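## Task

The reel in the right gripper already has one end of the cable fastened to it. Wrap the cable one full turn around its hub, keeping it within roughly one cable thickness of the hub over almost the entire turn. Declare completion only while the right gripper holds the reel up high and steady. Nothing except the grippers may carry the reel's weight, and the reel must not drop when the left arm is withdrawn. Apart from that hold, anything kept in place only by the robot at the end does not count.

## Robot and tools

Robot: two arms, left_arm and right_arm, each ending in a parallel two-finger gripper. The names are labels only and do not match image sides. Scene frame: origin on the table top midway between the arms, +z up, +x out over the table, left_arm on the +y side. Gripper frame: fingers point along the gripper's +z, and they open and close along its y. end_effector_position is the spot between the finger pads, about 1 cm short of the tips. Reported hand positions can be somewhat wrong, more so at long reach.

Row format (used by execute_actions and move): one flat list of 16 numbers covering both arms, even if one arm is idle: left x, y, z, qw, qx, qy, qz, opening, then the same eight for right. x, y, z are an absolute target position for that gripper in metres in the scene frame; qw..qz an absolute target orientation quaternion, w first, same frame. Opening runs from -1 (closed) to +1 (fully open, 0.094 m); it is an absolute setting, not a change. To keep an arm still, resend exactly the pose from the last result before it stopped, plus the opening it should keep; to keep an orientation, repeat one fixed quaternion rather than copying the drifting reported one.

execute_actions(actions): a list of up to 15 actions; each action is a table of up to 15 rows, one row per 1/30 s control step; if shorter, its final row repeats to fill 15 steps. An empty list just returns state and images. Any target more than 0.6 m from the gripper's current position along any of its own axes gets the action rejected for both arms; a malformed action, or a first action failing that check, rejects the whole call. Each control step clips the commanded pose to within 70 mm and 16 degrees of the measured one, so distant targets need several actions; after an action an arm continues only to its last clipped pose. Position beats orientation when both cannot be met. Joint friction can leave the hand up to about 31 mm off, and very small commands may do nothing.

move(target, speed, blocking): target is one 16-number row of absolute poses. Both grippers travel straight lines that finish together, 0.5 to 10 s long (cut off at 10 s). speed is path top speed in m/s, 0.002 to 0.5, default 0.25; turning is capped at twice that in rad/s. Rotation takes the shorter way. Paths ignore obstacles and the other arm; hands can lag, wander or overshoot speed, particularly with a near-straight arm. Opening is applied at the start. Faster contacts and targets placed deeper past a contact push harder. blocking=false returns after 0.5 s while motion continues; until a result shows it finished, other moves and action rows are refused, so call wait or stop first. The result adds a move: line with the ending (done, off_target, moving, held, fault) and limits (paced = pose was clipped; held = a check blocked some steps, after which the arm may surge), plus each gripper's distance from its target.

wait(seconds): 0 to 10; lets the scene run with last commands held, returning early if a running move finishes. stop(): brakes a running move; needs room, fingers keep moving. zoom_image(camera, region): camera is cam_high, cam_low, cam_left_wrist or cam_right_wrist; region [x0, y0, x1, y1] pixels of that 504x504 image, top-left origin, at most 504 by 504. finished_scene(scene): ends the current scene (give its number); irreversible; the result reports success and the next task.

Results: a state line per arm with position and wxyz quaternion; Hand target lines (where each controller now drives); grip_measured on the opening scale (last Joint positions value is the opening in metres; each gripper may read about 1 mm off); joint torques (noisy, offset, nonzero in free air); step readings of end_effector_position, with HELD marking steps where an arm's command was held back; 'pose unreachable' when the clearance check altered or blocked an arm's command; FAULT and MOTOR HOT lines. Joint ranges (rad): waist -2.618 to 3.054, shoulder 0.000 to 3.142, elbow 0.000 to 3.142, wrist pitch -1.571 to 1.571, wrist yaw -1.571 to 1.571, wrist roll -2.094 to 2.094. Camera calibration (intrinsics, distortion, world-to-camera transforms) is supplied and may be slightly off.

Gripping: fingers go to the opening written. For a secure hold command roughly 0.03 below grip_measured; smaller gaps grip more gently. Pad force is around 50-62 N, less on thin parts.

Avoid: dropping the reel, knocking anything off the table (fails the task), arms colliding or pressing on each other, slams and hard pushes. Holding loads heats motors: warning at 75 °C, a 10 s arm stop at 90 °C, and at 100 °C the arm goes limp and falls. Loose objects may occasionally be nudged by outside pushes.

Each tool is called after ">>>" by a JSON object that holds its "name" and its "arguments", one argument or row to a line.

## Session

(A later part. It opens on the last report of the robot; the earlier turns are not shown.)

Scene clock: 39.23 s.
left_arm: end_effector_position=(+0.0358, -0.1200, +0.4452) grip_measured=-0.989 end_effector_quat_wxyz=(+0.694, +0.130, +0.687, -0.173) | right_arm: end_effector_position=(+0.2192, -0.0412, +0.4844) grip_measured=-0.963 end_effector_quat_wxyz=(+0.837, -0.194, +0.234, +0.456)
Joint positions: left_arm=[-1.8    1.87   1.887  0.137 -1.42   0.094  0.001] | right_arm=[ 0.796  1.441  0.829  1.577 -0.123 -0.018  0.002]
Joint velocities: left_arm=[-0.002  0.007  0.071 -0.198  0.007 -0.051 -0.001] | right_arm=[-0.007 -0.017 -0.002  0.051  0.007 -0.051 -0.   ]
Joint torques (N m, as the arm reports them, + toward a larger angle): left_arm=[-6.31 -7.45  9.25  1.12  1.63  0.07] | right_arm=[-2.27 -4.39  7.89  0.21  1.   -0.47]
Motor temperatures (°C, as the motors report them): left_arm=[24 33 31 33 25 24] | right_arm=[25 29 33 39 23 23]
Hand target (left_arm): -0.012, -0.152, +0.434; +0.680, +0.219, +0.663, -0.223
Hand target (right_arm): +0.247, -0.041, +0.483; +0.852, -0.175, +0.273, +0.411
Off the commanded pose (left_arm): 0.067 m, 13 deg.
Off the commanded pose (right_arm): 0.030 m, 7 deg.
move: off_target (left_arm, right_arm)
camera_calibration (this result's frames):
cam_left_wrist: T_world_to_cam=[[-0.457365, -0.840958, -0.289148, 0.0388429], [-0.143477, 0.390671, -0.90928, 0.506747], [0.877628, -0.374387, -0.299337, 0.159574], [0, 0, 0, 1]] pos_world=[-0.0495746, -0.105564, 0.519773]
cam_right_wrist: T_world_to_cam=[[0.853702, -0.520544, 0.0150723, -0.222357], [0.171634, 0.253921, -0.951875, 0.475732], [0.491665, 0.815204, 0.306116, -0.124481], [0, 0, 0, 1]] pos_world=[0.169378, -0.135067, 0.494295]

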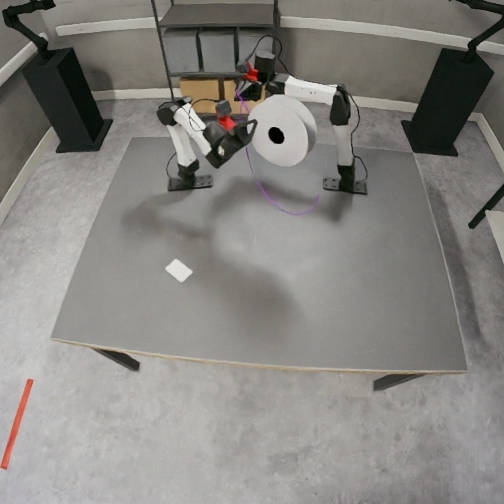

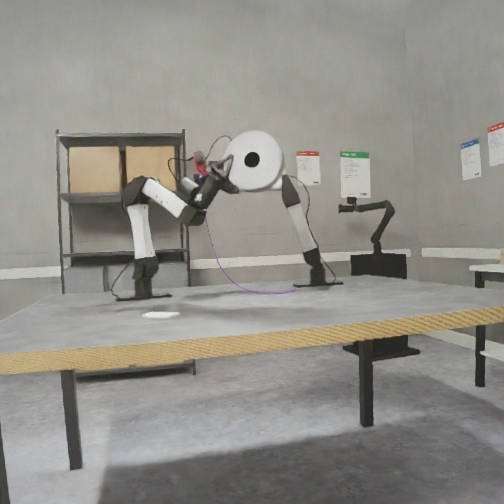

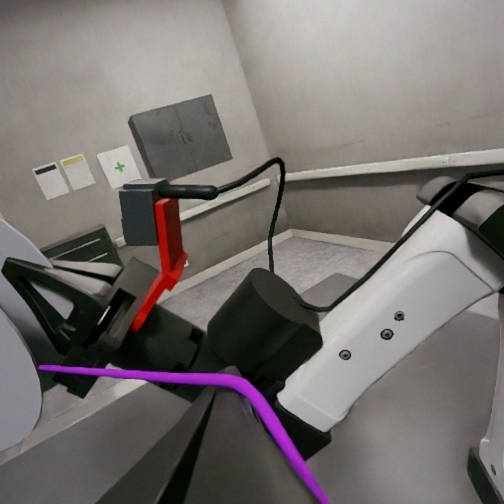

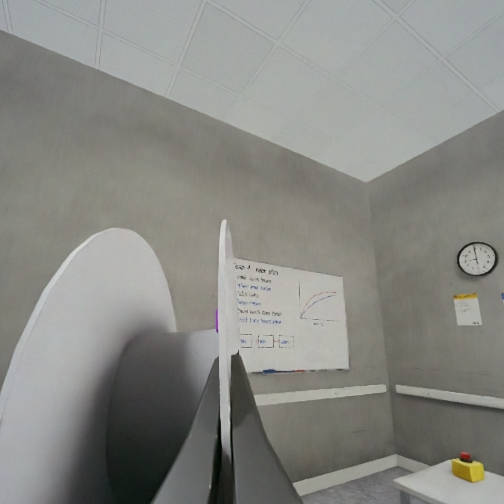

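>>> {"name": "move", "arguments": {
  "target": [0.05,-0.09,0.50,0.671,0.223,0.671,-0.223,-1, 0.249,-0.039,0.365,0.806,-0.22,0.398,0.38,-1],
  "speed": 0.1
}}

>>> {"name": "move", "arguments": {
  "target": [0.17,0.01,0.61,0.671,0.223,0.671,-0.223,-1, 0.249,-0.039,0.365,0.806,-0.22,0.398,0.38,-1],
  "speed": 0.12
}}

>>> {"name": "move", "arguments": {
  "target": [0.323,0.13,0.56,0.671,0.223,0.671,-0.223,-1, 0.249,-0.039,0.365,0.806,-0.22,0.398,0.38,-1],
  "speed": 0.12
}}

>>> {"name": "move", "arguments": {
  "target": [0.36,0.16,0.40,0.671,0.223,0.671,-0.223,-1, 0.249,-0.039,0.365,0.806,-0.22,0.398,0.38,-1],
  "speed": 0.12
}}

Scene clock: 46.33 s.
left_arm: end_effector_position=(+0.0674, -0.0816, +0.4675) grip_measured=-0.989 end_effector_quat_wxyz=(+0.680, +0.224, +0.684, -0.142) | right_arm: end_effector_position=(+0.2284, -0.0415, +0.3934) grip_measured=-0.963 end_effector_quat_wxyz=(+0.810, -0.220, +0.344, +0.422)
Joint positions: left_arm=[-1.736  1.695  1.891 -0.311 -1.266  0.001  0.001] | right_arm=[ 0.813  1.401  0.552  1.579 -0.041 -0.053  0.002]
Joint velocities: left_arm=[ 0.007 -0.012  0.017 -0.081  0.007  0.007 -0.   ] | right_arm=[-0.002  0.002 -0.017  0.007 -0.022  0.007  0.001]
Joint torques (N m, as the arm reports them, + toward a larger angle): left_arm=[ -3.15 -10.71  11.14   1.87   0.84  -0.01] | right_arm=[-1.21 -3.68  3.43  0.77  0.82 -0.36]
Motor temperatures (°C, as the motors report them): left_arm=[25 33 32 33 26 24] | right_arm=[26 29 33 37 24 23]
Hand target (left_arm): +0.049, -0.084, +0.498; +0.671, +0.223, +0.671, -0.222
Hand target (right_arm): +0.248, -0.039, +0.365; +0.806, -0.225, +0.396, +0.379
Off the commanded pose (left_arm): 0.038 m, 10 deg.
Off the commanded pose (right_arm): 0.035 m, 8 deg.
move: off_target (left_arm, right_arm)
camera_calibration (this result's frames):
cam_left_wrist: T_world_to_cam=[[-0.519231, -0.732053, -0.441018, 0.176108], [-0.0775798, 0.554274, -0.828711, 0.487894], [0.851105, -0.396078, -0.344589, 0.174055], [0, 0, 0, 1]] pos_world=[-0.0188475, -0.0725671, 0.541967]
cam_right_wrist: T_world_to_cam=[[0.818201, -0.574378, -0.0252383, -0.207244], [0.0254361, 0.0800188, -0.996469, 0.43132], [0.574369, 0.81467, 0.0800814, -0.0309094], [0, 0, 0, 1]] pos_world=[0.176349, -0.128369, 0.427042]

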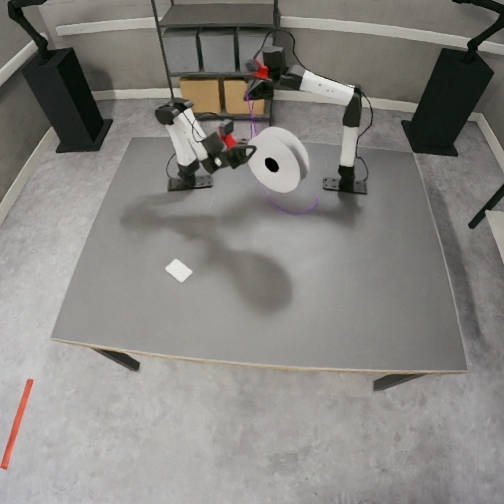

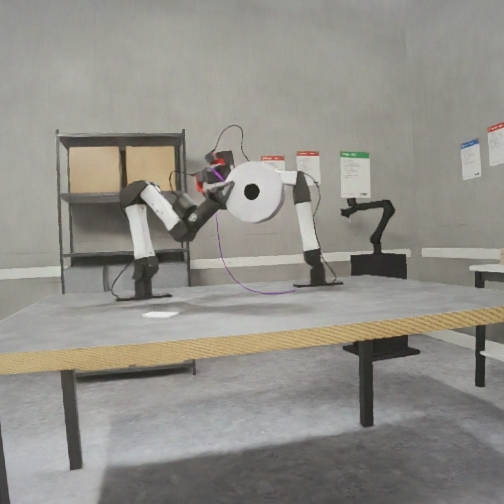

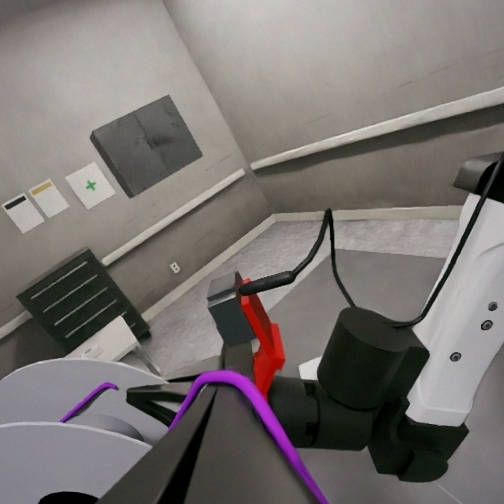

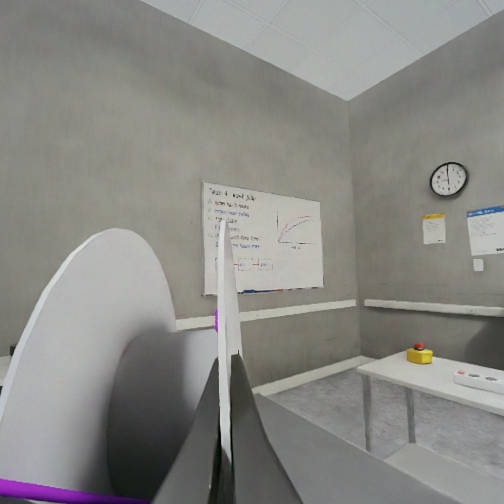

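Scene clock: 48.53 s.
left_arm: end_effector_position=(+0.1679, +0.0070, +0.5508) grip_measured=-0.989 end_effector_quat_wxyz=(+0.635, +0.291, +0.700, -0.148) | right_arm: end_effector_position=(+0.2348, -0.0455, +0.3935) grip_measured=-0.963 end_effector_quat_wxyz=(+0.814, -0.203, +0.354, +0.414)
Joint positions: left_arm=[-1.377  1.662  2.451 -1.004 -0.796  0.01   0.   ] | right_arm=[ 0.814  1.401  0.552  1.579  0.004 -0.052  0.002]
Joint velocities: left_arm=[ 0.002 -0.012  0.037 -0.095 -0.051 -0.037  0.001] | right_arm=[ 0.007  0.007 -0.012  0.007 -0.022 -0.037 -0.001]
Joint torques (N m, as the arm reports them, + toward a larger angle): left_arm=[-0.77 -8.03  9.58  2.87 -0.04  0.  ] | right_arm=[-1.13 -3.6   3.38  0.79  0.33 -0.34]
Motor temperatures (°C, as the motors report them): left_arm=[25 34 32 34 26 24] | right_arm=[26 29 33 37 24 23]
Hand target (left_arm): +0.164, +0.024, +0.603; +0.671, +0.224, +0.671, -0.222
Hand target (right_arm): +0.248, -0.040, +0.365; +0.806, -0.222, +0.397, +0.380
Off the commanded pose (left_arm): 0.059 m, 13 deg.
Off the commanded pose (right_arm): 0.032 m, 7 deg.
move: off_target (left_arm, right_arm)
camera_calibration (this result's frames):
cam_left_wrist: T_world_to_cam=[[-0.622466, -0.621637, -0.475503, 0.365422], [-0.0678472, 0.64813, -0.758501, 0.474602], [0.779701, -0.439879, -0.445615, 0.220332], [0, 0, 0, 1]] pos_world=[0.08787, 0.0164758, 0.631928]
cam_right_wrist: T_world_to_cam=[[0.797844, -0.600306, -0.0554728, -0.199329], [0.00302307, 0.0959981, -0.995377, 0.437139], [0.602856, 0.793988, 0.0784063, -0.0382809], [0, 0, 0, 1]] pos_world=[0.18079, -0.131228, 0.427063]

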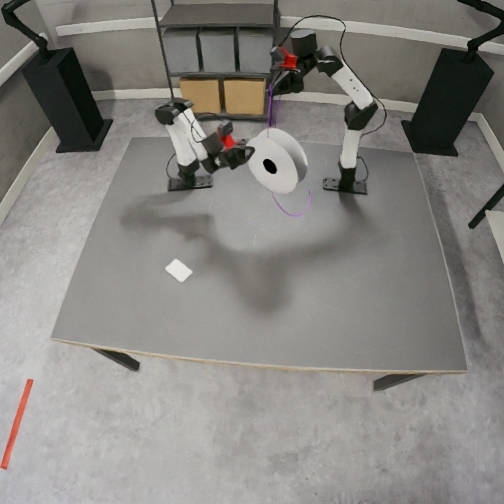

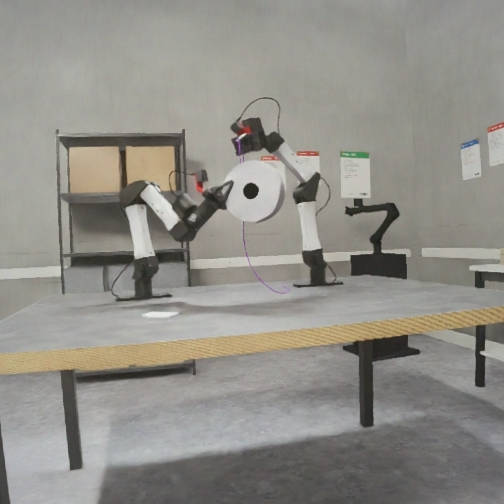

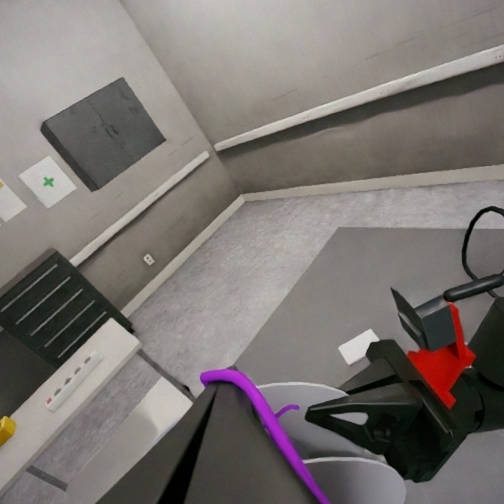

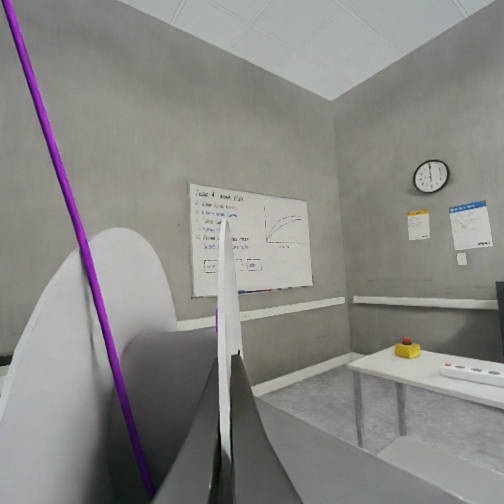

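Scene clock: 50.73 s.
left_arm: end_effector_position=(+0.2976, +0.1052, +0.5014) grip_measured=-0.990 end_effector_quat_wxyz=(+0.577, +0.286, +0.726, -0.243) | right_arm: end_effector_position=(+0.2467, -0.0439, +0.3839) grip_measured=-0.963 end_effector_quat_wxyz=(+0.814, -0.198, +0.383, +0.388)
Joint positions: left_arm=[-0.558  1.4    1.962 -0.783  0.159  0.013  0.   ] | right_arm=[ 0.814  1.401  0.552  1.528  0.057 -0.078  0.002]
Joint velocities: left_arm=[-0.012  0.002 -0.012  0.095 -0.051 -0.022 -0.   ] | right_arm=[ 0.007 -0.007  0.007 -0.081 -0.022  0.007 -0.   ]
Joint torques (N m, as the arm reports them, + toward a larger angle): left_arm=[ 2.87 -8.18  7.11  3.28 -0.91 -0.04] | right_arm=[-1.04 -3.48  3.77  1.36 -0.23 -0.08]
Motor temperatures (°C, as the motors report them): left_arm=[25 34 32 35 26 24] | right_arm=[26 29 33 37 23 23]
Hand target (left_arm): +0.307, +0.135, +0.558; +0.668, +0.226, +0.673, -0.223
Hand target (right_arm): +0.249, -0.039, +0.365; +0.806, -0.220, +0.398, +0.380
Off the commanded pose (left_arm): 0.068 m, 15 deg.
Off the commanded pose (right_arm): 0.020 m, 3 deg.
move: off_target (left_arm, right_arm)
camera_calibration (this result's frames):
cam_left_wrist: T_world_to_cam=[[-0.759124, -0.578807, -0.297848, 0.430826], [-0.129924, 0.58308, -0.801959, 0.429379], [0.637848, -0.570089, -0.517831, 0.232494], [0, 0, 0, 1]] pos_world=[0.234541, 0.131545, 0.593058]
cam_right_wrist: T_world_to_cam=[[0.759741, -0.646975, -0.0649394, -0.197414], [-0.0324356, 0.0620386, -0.997547, 0.435483], [0.649416, 0.759984, 0.0261483, -0.038875], [0, 0, 0, 1]] pos_world=[0.189355, -0.125194, 0.422611]

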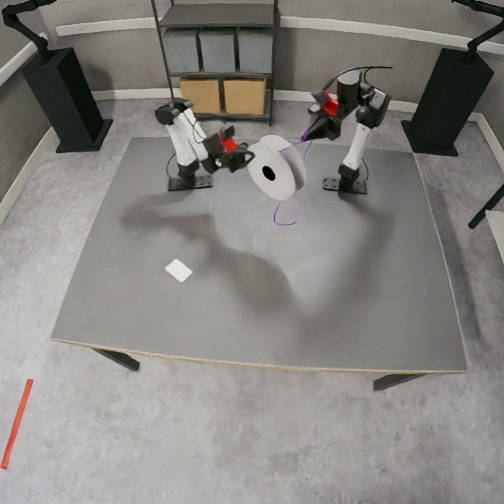

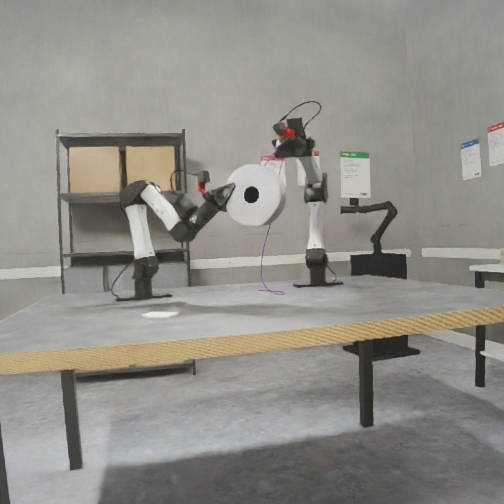

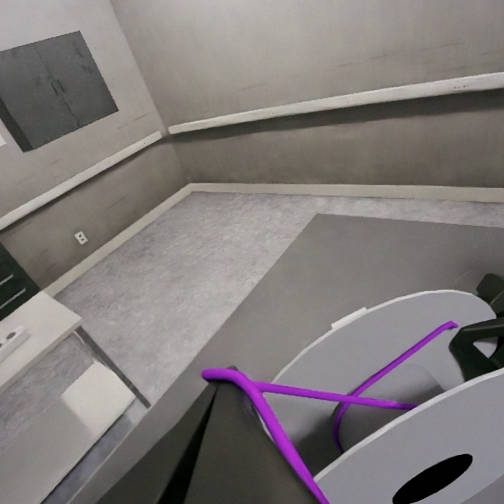

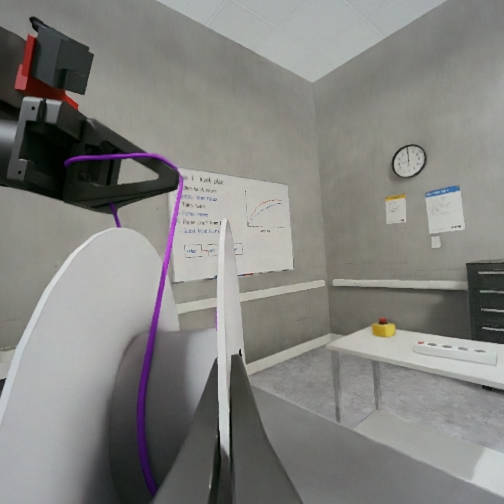

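Scene clock: 52.50 s.
left_arm: end_effector_position=(+0.3476, +0.1381, +0.3943) grip_measured=-0.990 end_effector_quat_wxyz=(+0.643, +0.263, +0.673, -0.252) | right_arm: end_effector_position=(+0.2562, -0.0291, +0.3521) grip_measured=-0.963 end_effector_quat_wxyz=(+0.791, -0.230, +0.430, +0.370)
Joint positions: left_arm=[-0.347  1.197  1.142  0.008  0.345  0.014  0.   ] | right_arm=[ 0.814  1.42   0.535  1.438  0.056 -0.09   0.002]
Joint velocities: left_arm=[-0.007  0.002 -0.007 -0.007 -0.051 -0.007 -0.001] | right_arm=[ 0.007 -0.002 -0.002  0.007  0.022 -0.051 -0.001]
Joint torques (N m, as the arm reports them, + toward a larger angle): left_arm=[ 2.09 -5.7   6.93  2.3  -0.7  -0.06] | right_arm=[-0.98 -5.18  4.95  2.37 -0.2   0.03]
Motor temperatures (°C, as the motors report them): left_arm=[25 33 32 35 26 24] | right_arm=[25 29 33 38 23 23]
Hand target (left_arm): +0.360, +0.159, +0.401; +0.670, +0.225, +0.671, -0.222
Hand target (right_arm): +0.249, -0.039, +0.365; +0.805, -0.221, +0.399, +0.379
Off the commanded pose (left_arm): 0.026 m, 6 deg.
Off the commanded pose (right_arm): 0.018 m, 4 deg.
move: off_target (left_arm, right_arm)
camera_calibration (this result's frames):
cam_left_wrist: T_world_to_cam=[[-0.698909, -0.631087, -0.336533, 0.457474], [-0.0267311, 0.493258, -0.869472, 0.333917], [0.71471, -0.598687, -0.361612, 0.0795129], [0, 0, 0, 1]] pos_world=[0.27183, 0.171602, 0.47304]
cam_right_wrist: T_world_to_cam=[[0.752904, -0.657036, -0.0379435, -0.20507], [-0.0930186, -0.0491619, -0.99445, 0.414339], [0.651524, 0.752255, -0.0981308, -0.012468], [0, 0, 0, 1]] pos_world=[0.201063, -0.10499, 0.403035]

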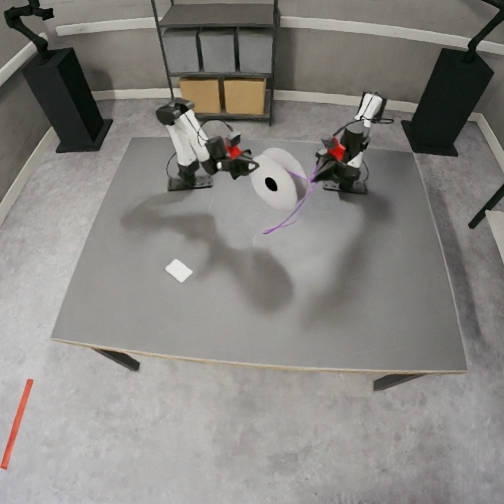

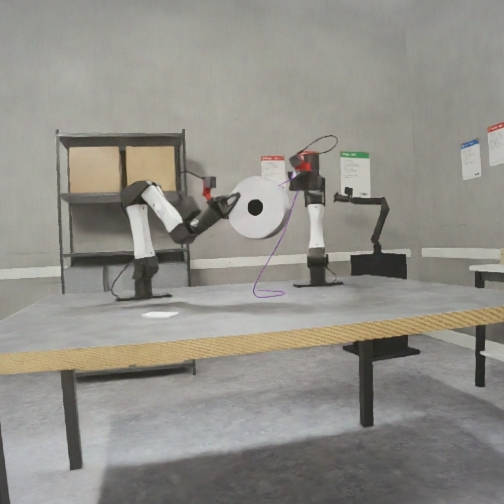

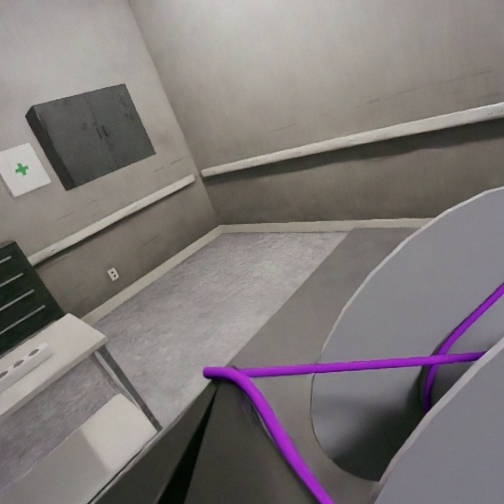

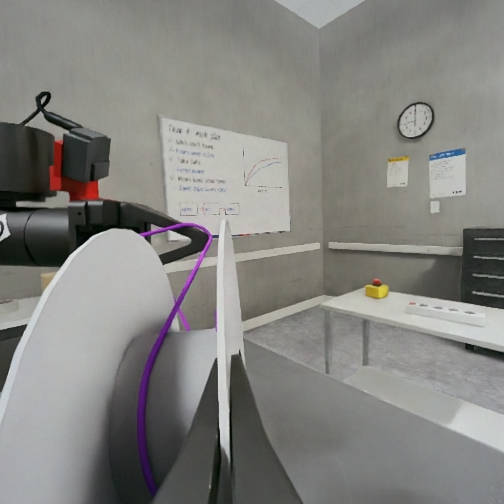

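Tail is clear. Open, retreat axially, raise reel.

>>> {"name": "move", "arguments": {
  "target": [0.348,0.138,0.394,0.671,0.223,0.671,-0.223,1, 0.249,-0.039,0.365,0.806,-0.22,0.398,0.38,-1]
}}

>>> {"name": "move", "arguments": {
  "target": [0.22,0.24,0.394,0.671,0.223,0.671,-0.223,1, 0.249,-0.039,0.365,0.806,-0.22,0.398,0.38,-1],
  "speed": 0.1
}}

>>> {"name": "move", "arguments": {
  "target": [0.22,0.24,0.394,0.671,0.223,0.671,-0.223,1, 0.249,-0.039,0.485,0.852,-0.174,0.274,0.411,-1],
  "speed": 0.06
}}

Scene clock: 56.43 s.
left_arm: end_effector_position=(+0.3499, +0.1373, +0.4025) grip_measured=+1.000 end_effector_quat_wxyz=(+0.674, +0.230, +0.666, -0.224) | right_arm: end_effector_position=(+0.2550, -0.0280, +0.3476) grip_measured=-0.963 end_effector_quat_wxyz=(+0.788, -0.237, +0.432, +0.370)
Joint positions: left_arm=[-0.409  1.186  1.115  0.08   0.192  0.01   0.094] | right_arm=[ 0.813  1.42   0.526  1.435  0.046 -0.09   0.002]
Joint velocities: left_arm=[-0.002 -0.017 -0.017 -0.007  0.037  0.037  0.   ] | right_arm=[-0.007 -0.012  0.002  0.051  0.022  0.007 -0.   ]
Joint torques (N m, as the arm reports them, + toward a larger angle): left_arm=[-1.34 -5.6   6.21  1.97 -0.2  -0.04] | right_arm=[-0.92 -5.2   5.43  2.42 -0.03  0.05]
Motor temperatures (°C, as the motors report them): left_arm=[25 33 32 36 26 24] | right_arm=[25 29 33 39 23 23]
Hand target (left_arm): +0.349, +0.138, +0.394; +0.671, +0.223, +0.671, -0.223
Hand target (right_arm): +0.249, -0.039, +0.364; +0.805, -0.220, +0.399, +0.379
Off the commanded pose (left_arm): 0.009 m, 1 deg.
Off the commanded pose (right_arm): 0.021 m, 5 deg.
move: off_target (right_arm)
camera_calibration (this result's frames):
cam_left_wrist: T_world_to_cam=[[-0.62082, -0.699837, -0.353285, 0.450132], [-0.027607, 0.469883, -0.882297, 0.350228], [0.783467, -0.537994, -0.311033, 0.0275909], [0, 0, 0, 1]] pos_world=[0.267503, 0.165297, 0.476612]
cam_right_wrist: T_world_to_cam=[[0.757989, -0.65154, -0.0307893, -0.207302], [-0.094835, -0.0633815, -0.993473, 0.409518], [0.645336, 0.755962, -0.109831, -0.0071729], [0, 0, 0, 1]] pos_world=[0.200598, -0.103687, 0.399674]

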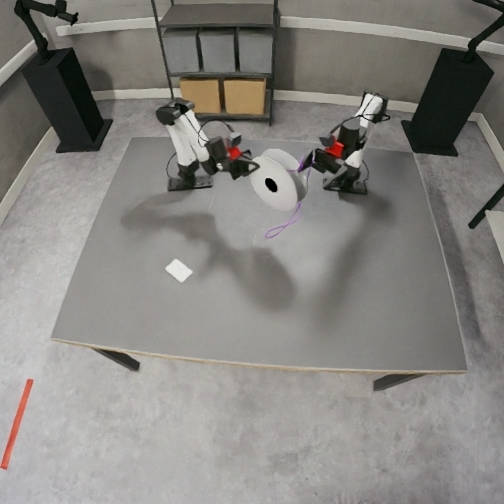

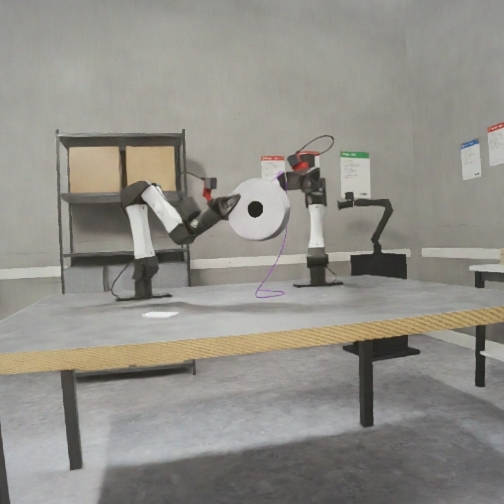

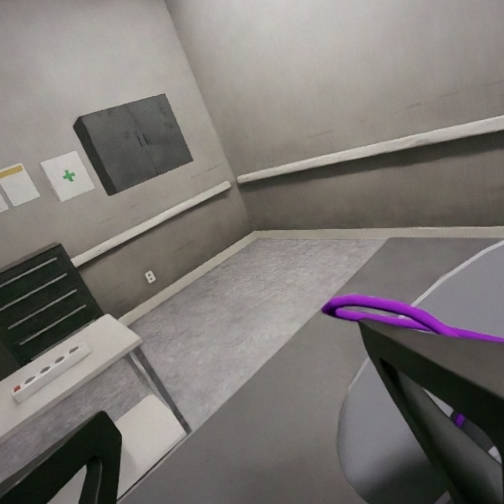

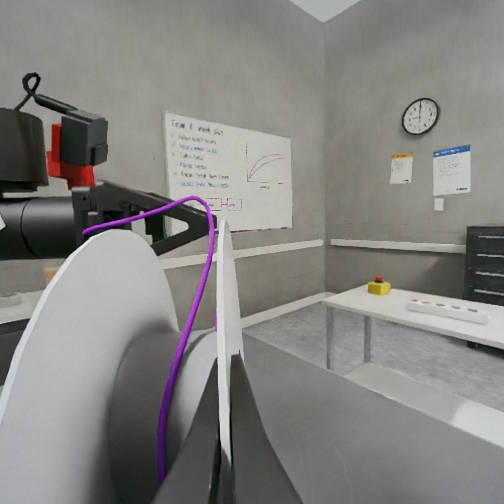

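Scene clock: 58.70 s.
left_arm: end_effector_position=(+0.2199, +0.2376, +0.4053) grip_measured=+1.000 end_effector_quat_wxyz=(+0.683, +0.224, +0.661, -0.214) | right_arm: end_effector_position=(+0.2465, -0.0227, +0.3481) grip_measured=-0.963 end_effector_quat_wxyz=(+0.782, -0.257, +0.419, +0.383)
Joint positions: left_arm=[-0.079  0.594  0.93  -0.307  0.498  0.009  0.094] | right_arm=[ 0.816  1.42   0.526  1.437 -0.007 -0.09   0.002]
Joint velocities: left_arm=[ 0.002  0.007 -0.002  0.022  0.022  0.037  0.   ] | right_arm=[-0.002 -0.022 -0.007 -0.022 -0.007  0.007  0.   ]
Joint torques (N m, as the arm reports them, + toward a larger angle): left_arm=[ 0.24 -0.54  5.57  1.63  0.22 -0.05] | right_arm=[-1.1  -5.28  5.39  2.36  0.51  0.08]
Motor temperatures (°C, as the motors report them): left_arm=[24 33 32 36 26 24] | right_arm=[25 29 33 39 23 23]
Hand target (left_arm): +0.217, +0.237, +0.393; +0.671, +0.223, +0.671, -0.222
Hand target (right_arm): +0.249, -0.039, +0.364; +0.805, -0.220, +0.399, +0.380
Off the commanded pose (left_arm): 0.012 m, 2 deg.
Off the commanded pose (right_arm): 0.024 m, 6 deg.
move: off_target (left_arm, right_arm)
camera_calibration (this result's frames):
cam_left_wrist: T_world_to_cam=[[-0.597063, -0.714239, -0.365209, 0.443676], [-0.0197844, 0.468235, -0.883382, 0.301095], [0.80195, -0.52021, -0.293697, 0.16892], [0, 0, 0, 1]] pos_world=[0.135394, 0.263781, 0.477628]
cam_right_wrist: T_world_to_cam=[[0.788629, -0.614858, -0.00383211, -0.213492], [-0.0675658, -0.0804632, -0.994465, 0.402781], [0.611146, 0.784522, -0.104999, 0.00165931], [0, 0, 0, 1]] pos_world=[0.194566, -0.10016, 0.399908]

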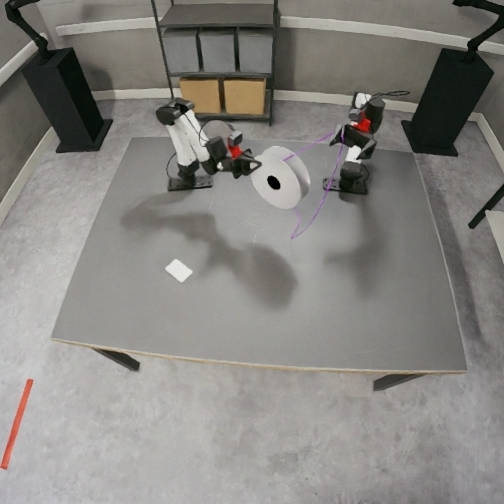

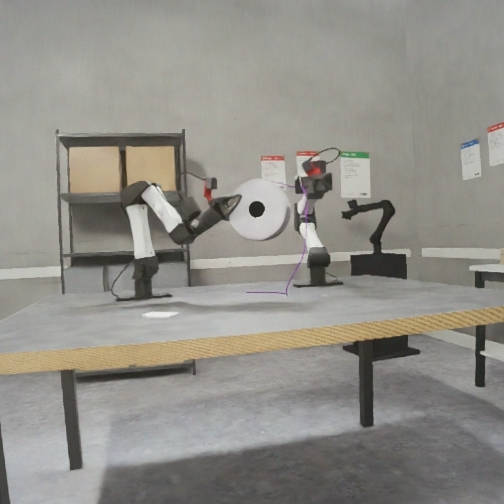

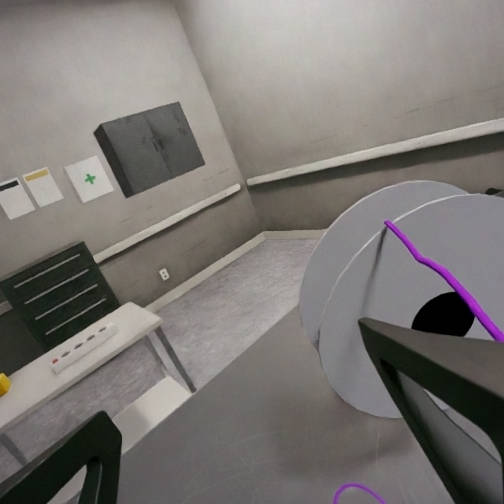

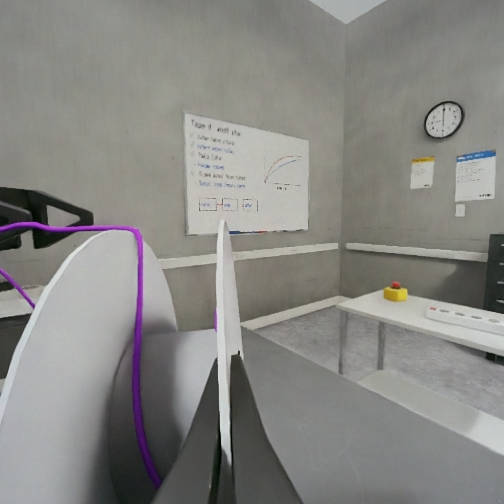

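Scene clock: 62.13 s.
left_arm: end_effector_position=(+0.2195, +0.2395, +0.4052) grip_measured=+1.000 end_effector_quat_wxyz=(+0.682, +0.227, +0.660, -0.217) | right_arm: end_effector_position=(+0.2493, -0.0221, +0.4543) grip_measured=-0.963 end_effector_quat_wxyz=(+0.831, -0.211, +0.317, +0.407)
Joint positions: left_arm=[-0.045  0.594  0.93  -0.307  0.539  0.008  0.094] | right_arm=[ 0.792  1.446  0.815  1.422 -0.049 -0.082  0.002]
Joint velocities: left_arm=[-0.007  0.027  0.012  0.007 -0.066  0.066  0.   ] | right_arm=[-0.002  0.017 -0.002 -0.022 -0.022  0.007  0.   ]
Joint torques (N m, as the arm reports them, + toward a larger angle): left_arm=[ 0.31  0.64  5.87  1.69  0.16 -0.06] | right_arm=[-1.58 -5.38  9.08  1.96  0.28  0.2 ]
Motor temperatures (°C, as the motors report them): left_arm=[24 32 32 36 25 24] | right_arm=[25 29 33 40 23 23]
Hand target (left_arm): +0.220, +0.240, +0.394; +0.671, +0.223, +0.671, -0.223
Hand target (right_arm): +0.247, -0.041, +0.483; +0.851, -0.172, +0.276, +0.411
Off the commanded pose (left_arm): 0.011 m, 2 deg.
Off the commanded pose (right_arm): 0.035 m, 7 deg.
move: off_target (left_arm, right_arm)
camera_calibration (this result's frames):
cam_left_wrist: T_world_to_cam=[[-0.60252, -0.709897, -0.364714, 0.444701], [-0.0170583, 0.468325, -0.883391, 0.2995], [0.797922, -0.526039, -0.294285, 0.172711], [0, 0, 0, 1]] pos_world=[0.13524, 0.266281, 0.477591]
cam_right_wrist: T_world_to_cam=[[0.797785, -0.602941, -0.00114309, -0.218145], [0.0858688, 0.115494, -0.98959, 0.472541], [0.596796, 0.789382, 0.143913, -0.0987224], [0, 0, 0, 1]] pos_world=[0.192374, -0.108175, 0.48158]

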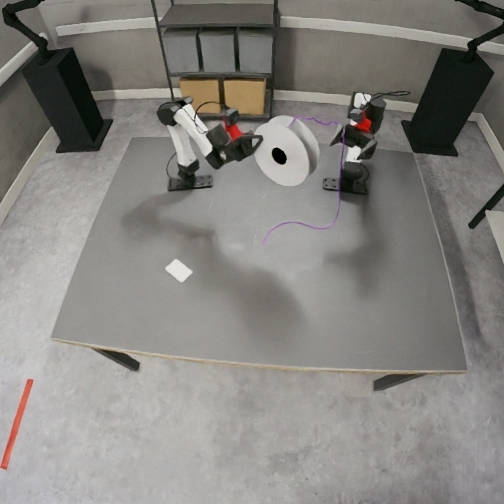

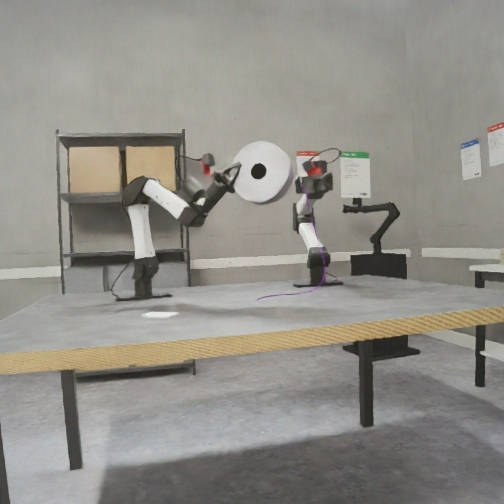

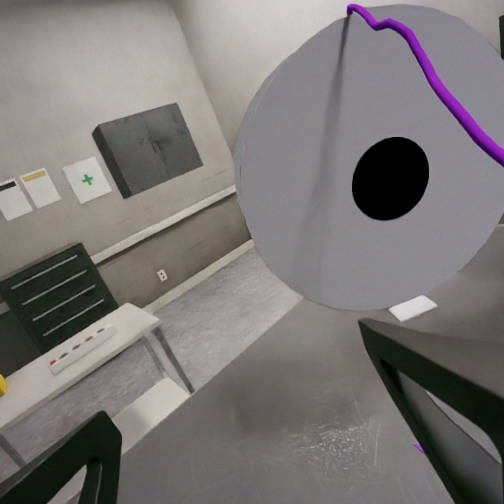

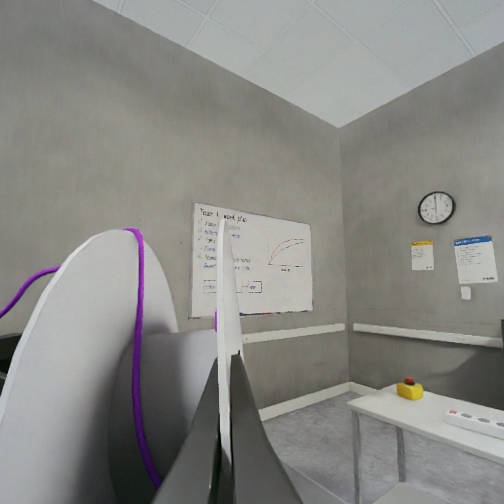

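>>> {"name": "move", "arguments": {
  "target": [0.43,0.17,0.50,0.671,0.223,0.671,-0.223,1, 0.249,-0.039,0.485,0.852,-0.174,0.274,0.411,-1],
  "speed": 0.1
}}

>>> {"name": "move", "arguments": {
  "target": [0.43,0.17,0.30,0.246,0.305,0.917,-0.082,1, 0.249,-0.039,0.485,0.852,-0.174,0.274,0.411,-1],
  "speed": 0.12
}}

>>> {"name": "move", "arguments": {
  "target": [0.38,0.26,0.42,0.246,0.305,0.917,-0.082,1, 0.249,-0.039,0.485,0.852,-0.174,0.274,0.411,-1],
  "speed": 0.12
}}

Scene clock: 70.77 s.
left_arm: end_effector_position=(+0.4284, +0.1773, +0.5032) grip_measured=+1.000 end_effector_quat_wxyz=(+0.679, +0.227, +0.663, -0.220) | right_arm: end_effector_position=(+0.2515, -0.0247, +0.4553) grip_measured=-0.963 end_effector_quat_wxyz=(+0.833, -0.207, +0.316, +0.405)
Joint positions: left_arm=[-0.179  1.528  1.789 -0.242  0.411  0.008  0.094] | right_arm=[ 0.785  1.446  0.815  1.429 -0.046 -0.081  0.002]
Joint velocities: left_arm=[-0.002  0.012  0.012 -0.022 -0.037  0.022  0.   ] | right_arm=[ 0.007  0.007 -0.012 -0.022  0.022 -0.022  0.   ]
Joint torques (N m, as the arm reports them, + toward a larger angle): left_arm=[-1.37 -6.01  9.22  1.69 -0.08 -0.07] | right_arm=[-1.26 -5.08  9.22  1.88  0.2   0.2 ]
Motor temperatures (°C, as the motors report them): left_arm=[24 31 33 36 25 24] | right_arm=[26 29 34 40 23 23]
Hand target (left_arm): +0.431, +0.174, +0.501; +0.671, +0.223, +0.671, -0.223
Hand target (right_arm): +0.248, -0.040, +0.483; +0.852, -0.174, +0.275, +0.411
Off the commanded pose (left_arm): 0.008 m, 1 deg.
Off the commanded pose (right_arm): 0.033 m, 6 deg.
move: off_target (right_arm)
camera_calibration (this result's frames):
cam_left_wrist: T_world_to_cam=[[-0.610042, -0.706977, -0.357817, 0.561387], [-0.0227839, 0.467043, -0.883941, 0.421726], [0.792042, -0.531088, -0.301023, 0.00902927], [0, 0, 0, 1]] pos_world=[0.344927, 0.204719, 0.576373]
cam_right_wrist: T_world_to_cam=[[0.792827, -0.609426, -0.00497844, -0.218635], [0.0875578, 0.121984, -0.988662, 0.472944], [0.603124, 0.783403, 0.150072, -0.102632], [0, 0, 0, 1]] pos_world=[0.19383, -0.110531, 0.481896]

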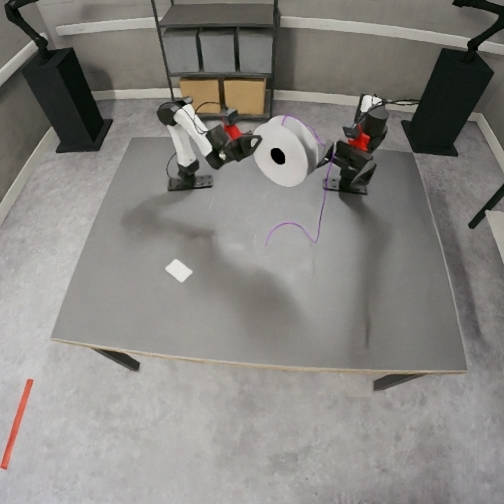

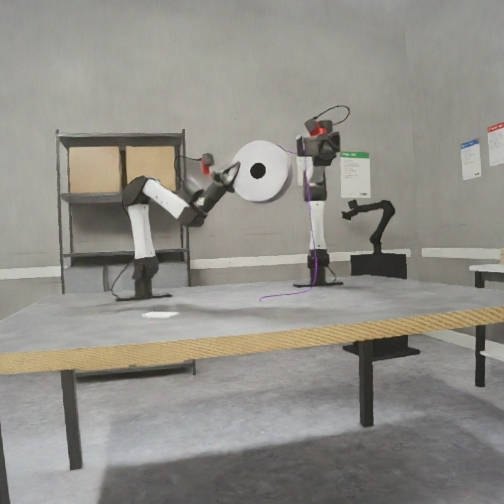

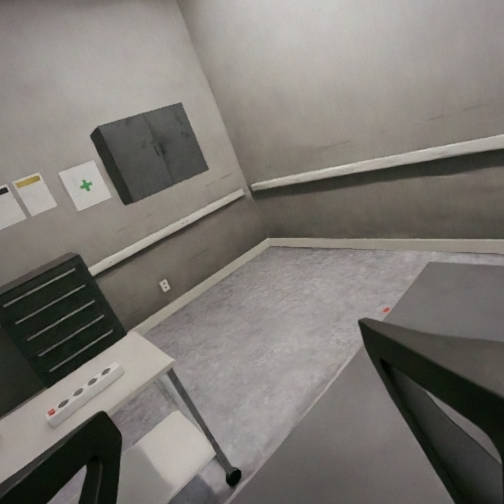

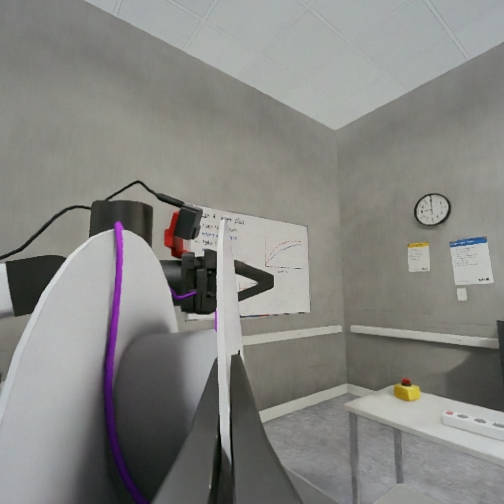

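Scene clock: 75.67 s.
left_arm: end_effector_position=(+0.4323, +0.1718, +0.3020) grip_measured=+1.000 end_effector_quat_wxyz=(+0.263, +0.291, +0.915, -0.096) | right_arm: end_effector_position=(+0.2532, -0.0253, +0.4550) grip_measured=-0.963 end_effector_quat_wxyz=(+0.834, -0.203, +0.319, +0.403)
Joint positions: left_arm=[-0.271  2.154  2.69  -1.564  0.177  0.243  0.094] | right_arm=[ 0.785  1.446  0.815  1.427 -0.035 -0.081  0.002]
Joint velocities: left_arm=[-0.017 -0.002  0.007 -0.022 -0.022 -0.037  0.   ] | right_arm=[-0.027 -0.017  0.002 -0.007 -0.037 -0.022  0.   ]
Joint torques (N m, as the arm reports them, + toward a larger angle): left_arm=[ -1.31 -10.53   7.72   1.1    0.05   0.16] | right_arm=[-1.27 -5.06  9.22  1.88  0.08  0.17]
Motor temperatures (°C, as the motors report them): left_arm=[24 32 33 35 25 24] | right_arm=[26 29 35 40 23 23]
Hand target (left_arm): +0.431, +0.170, +0.299; +0.257, +0.298, +0.915, -0.090
Hand target (right_arm): +0.248, -0.040, +0.483; +0.852, -0.174, +0.275, +0.411
Off the commanded pose (left_arm): 0.004 m, 3 deg.
Off the commanded pose (right_arm): 0.033 m, 7 deg.
joint sent to its limit (left arm) — the command would take joint 4 (wrist pitch) past its lower limit, so that joint was sent only as far as its limit.
move: off_target (left_arm, right_arm)
camera_calibration (this result's frames):
cam_left_wrist: T_world_to_cam=[[-0.812837, -0.573172, -0.103777, 0.475873], [-0.543907, 0.810616, -0.216948, 0.211349], [0.208472, -0.119898, -0.970651, 0.326308], [0, 0, 0, 1]] pos_world=[0.433736, 0.140558, 0.411967]
cam_right_wrist: T_world_to_cam=[[0.788358, -0.615096, -0.0122109, -0.216102], [0.0811608, 0.123656, -0.989001, 0.474349], [0.60984, 0.778695, 0.147407, -0.103725], [0, 0, 0, 1]] pos_world=[0.195123, -0.110809, 0.481782]

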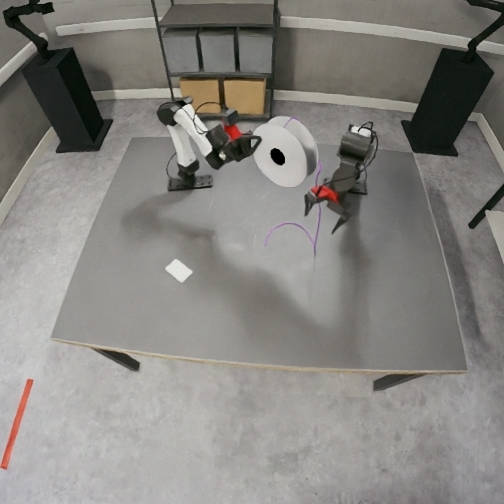

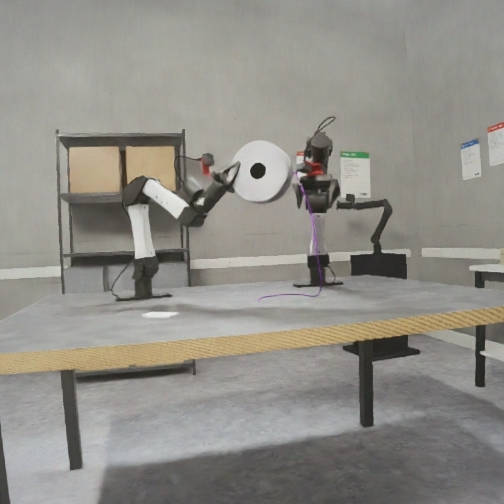

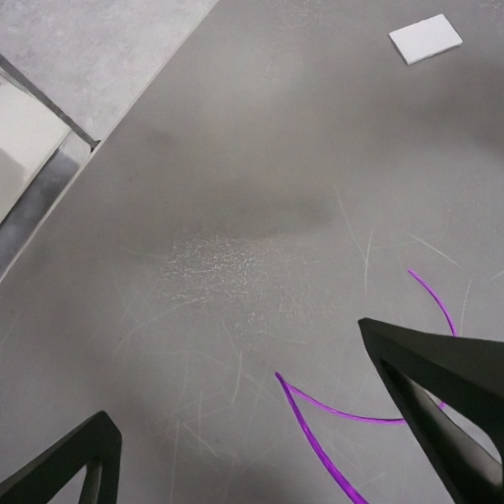

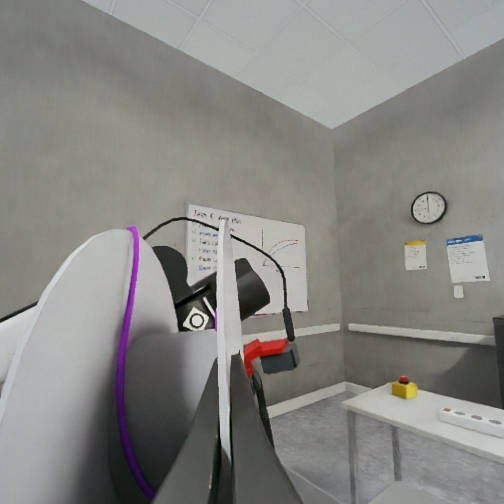

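Scene clock: 77.33 s.
left_arm: end_effector_position=(+0.3808, +0.2569, +0.4265) grip_measured=+1.000 end_effector_quat_wxyz=(+0.413, +0.273, +0.866, -0.068) | right_arm: end_effector_position=(+0.2532, -0.0254, +0.4550) grip_measured=-0.963 end_effector_quat_wxyz=(+0.834, -0.203, +0.319, +0.403)
Joint positions: left_arm=[-0.074  1.86   2.69  -1.567  0.258  0.368  0.094] | right_arm=[ 0.785  1.446  0.815  1.428 -0.035 -0.081  0.002]
Joint velocities: left_arm=[ 0.002 -0.007  0.007  0.066  0.037 -0.037  0.   ] | right_arm=[-0.007  0.002 -0.002  0.007  0.007  0.007 -0.001]
Joint torques (N m, as the arm reports them, + toward a larger angle): left_arm=[ 0.1  -8.52  3.11  1.45  0.25  0.18] | right_arm=[-1.28 -5.08  9.23  1.88  0.08  0.18]
Motor temperatures (°C, as the motors report them): left_arm=[24 32 33 35 25 24] | right_arm=[25 29 35 40 23 23]
Hand target (left_arm): +0.377, +0.258, +0.419; +0.397, +0.277, +0.872, -0.073
Hand target (right_arm): +0.248, -0.040, +0.483; +0.852, -0.174, +0.275, +0.411
Off the commanded pose (left_arm): 0.007 m, 20 deg; orientation clipped at the last step of the last action.
Off the commanded pose (right_arm): 0.033 m, 7 deg.
joint sent to its limit (left arm) — the command would take joint 4 (wrist pitch) past its lower limit, so that joint was sent only as far as its limit.
move: off_target (left_arm, right_arm); limits=paced
camera_calibration (this result's frames):
cam_left_wrist: T_world_to_cam=[[-0.717746, -0.622561, -0.311864, 0.560919], [-0.481152, 0.767193, -0.424156, 0.216956], [0.503322, -0.154382, -0.850196, 0.313326], [0, 0, 0, 1]] pos_world=[0.349282, 0.231131, 0.533342]
cam_right_wrist: T_world_to_cam=[[0.78836, -0.615092, -0.012233, -0.216096], [0.0813752, 0.123966, -0.988944, 0.474352], [0.609808, 0.778649, 0.147783, -0.103833], [0, 0, 0, 1]] pos_world=[0.195079, -0.110873, 0.481808]

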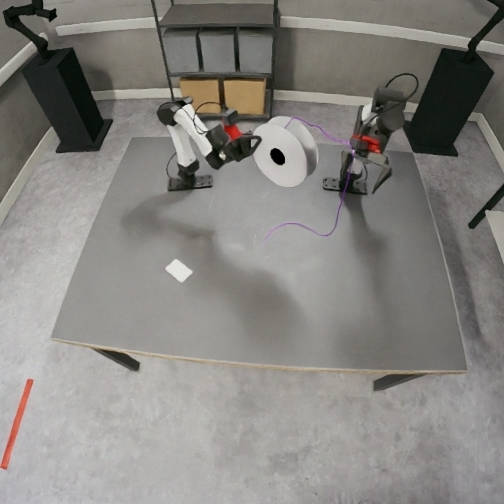

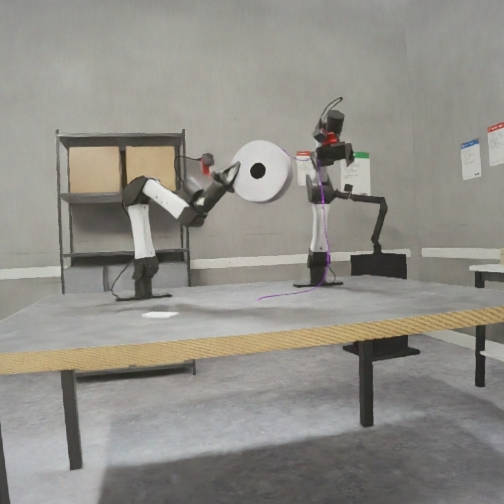

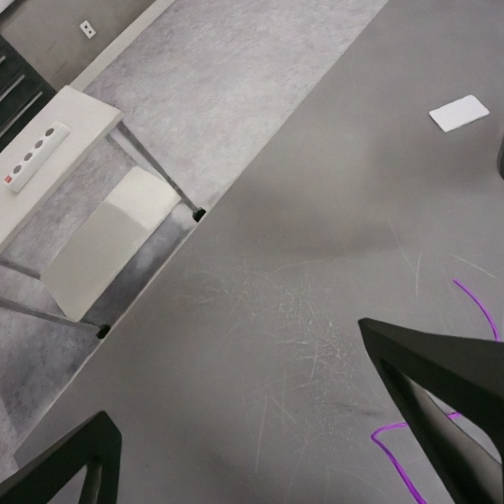

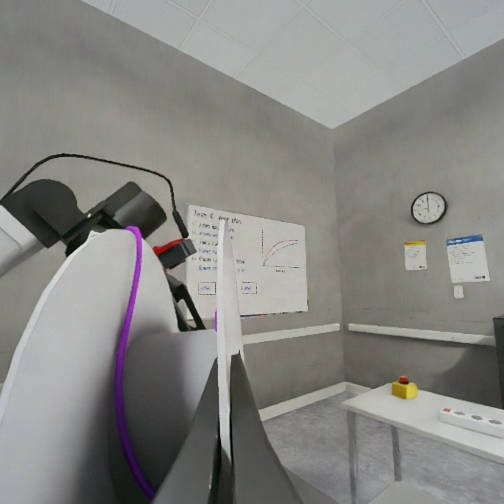

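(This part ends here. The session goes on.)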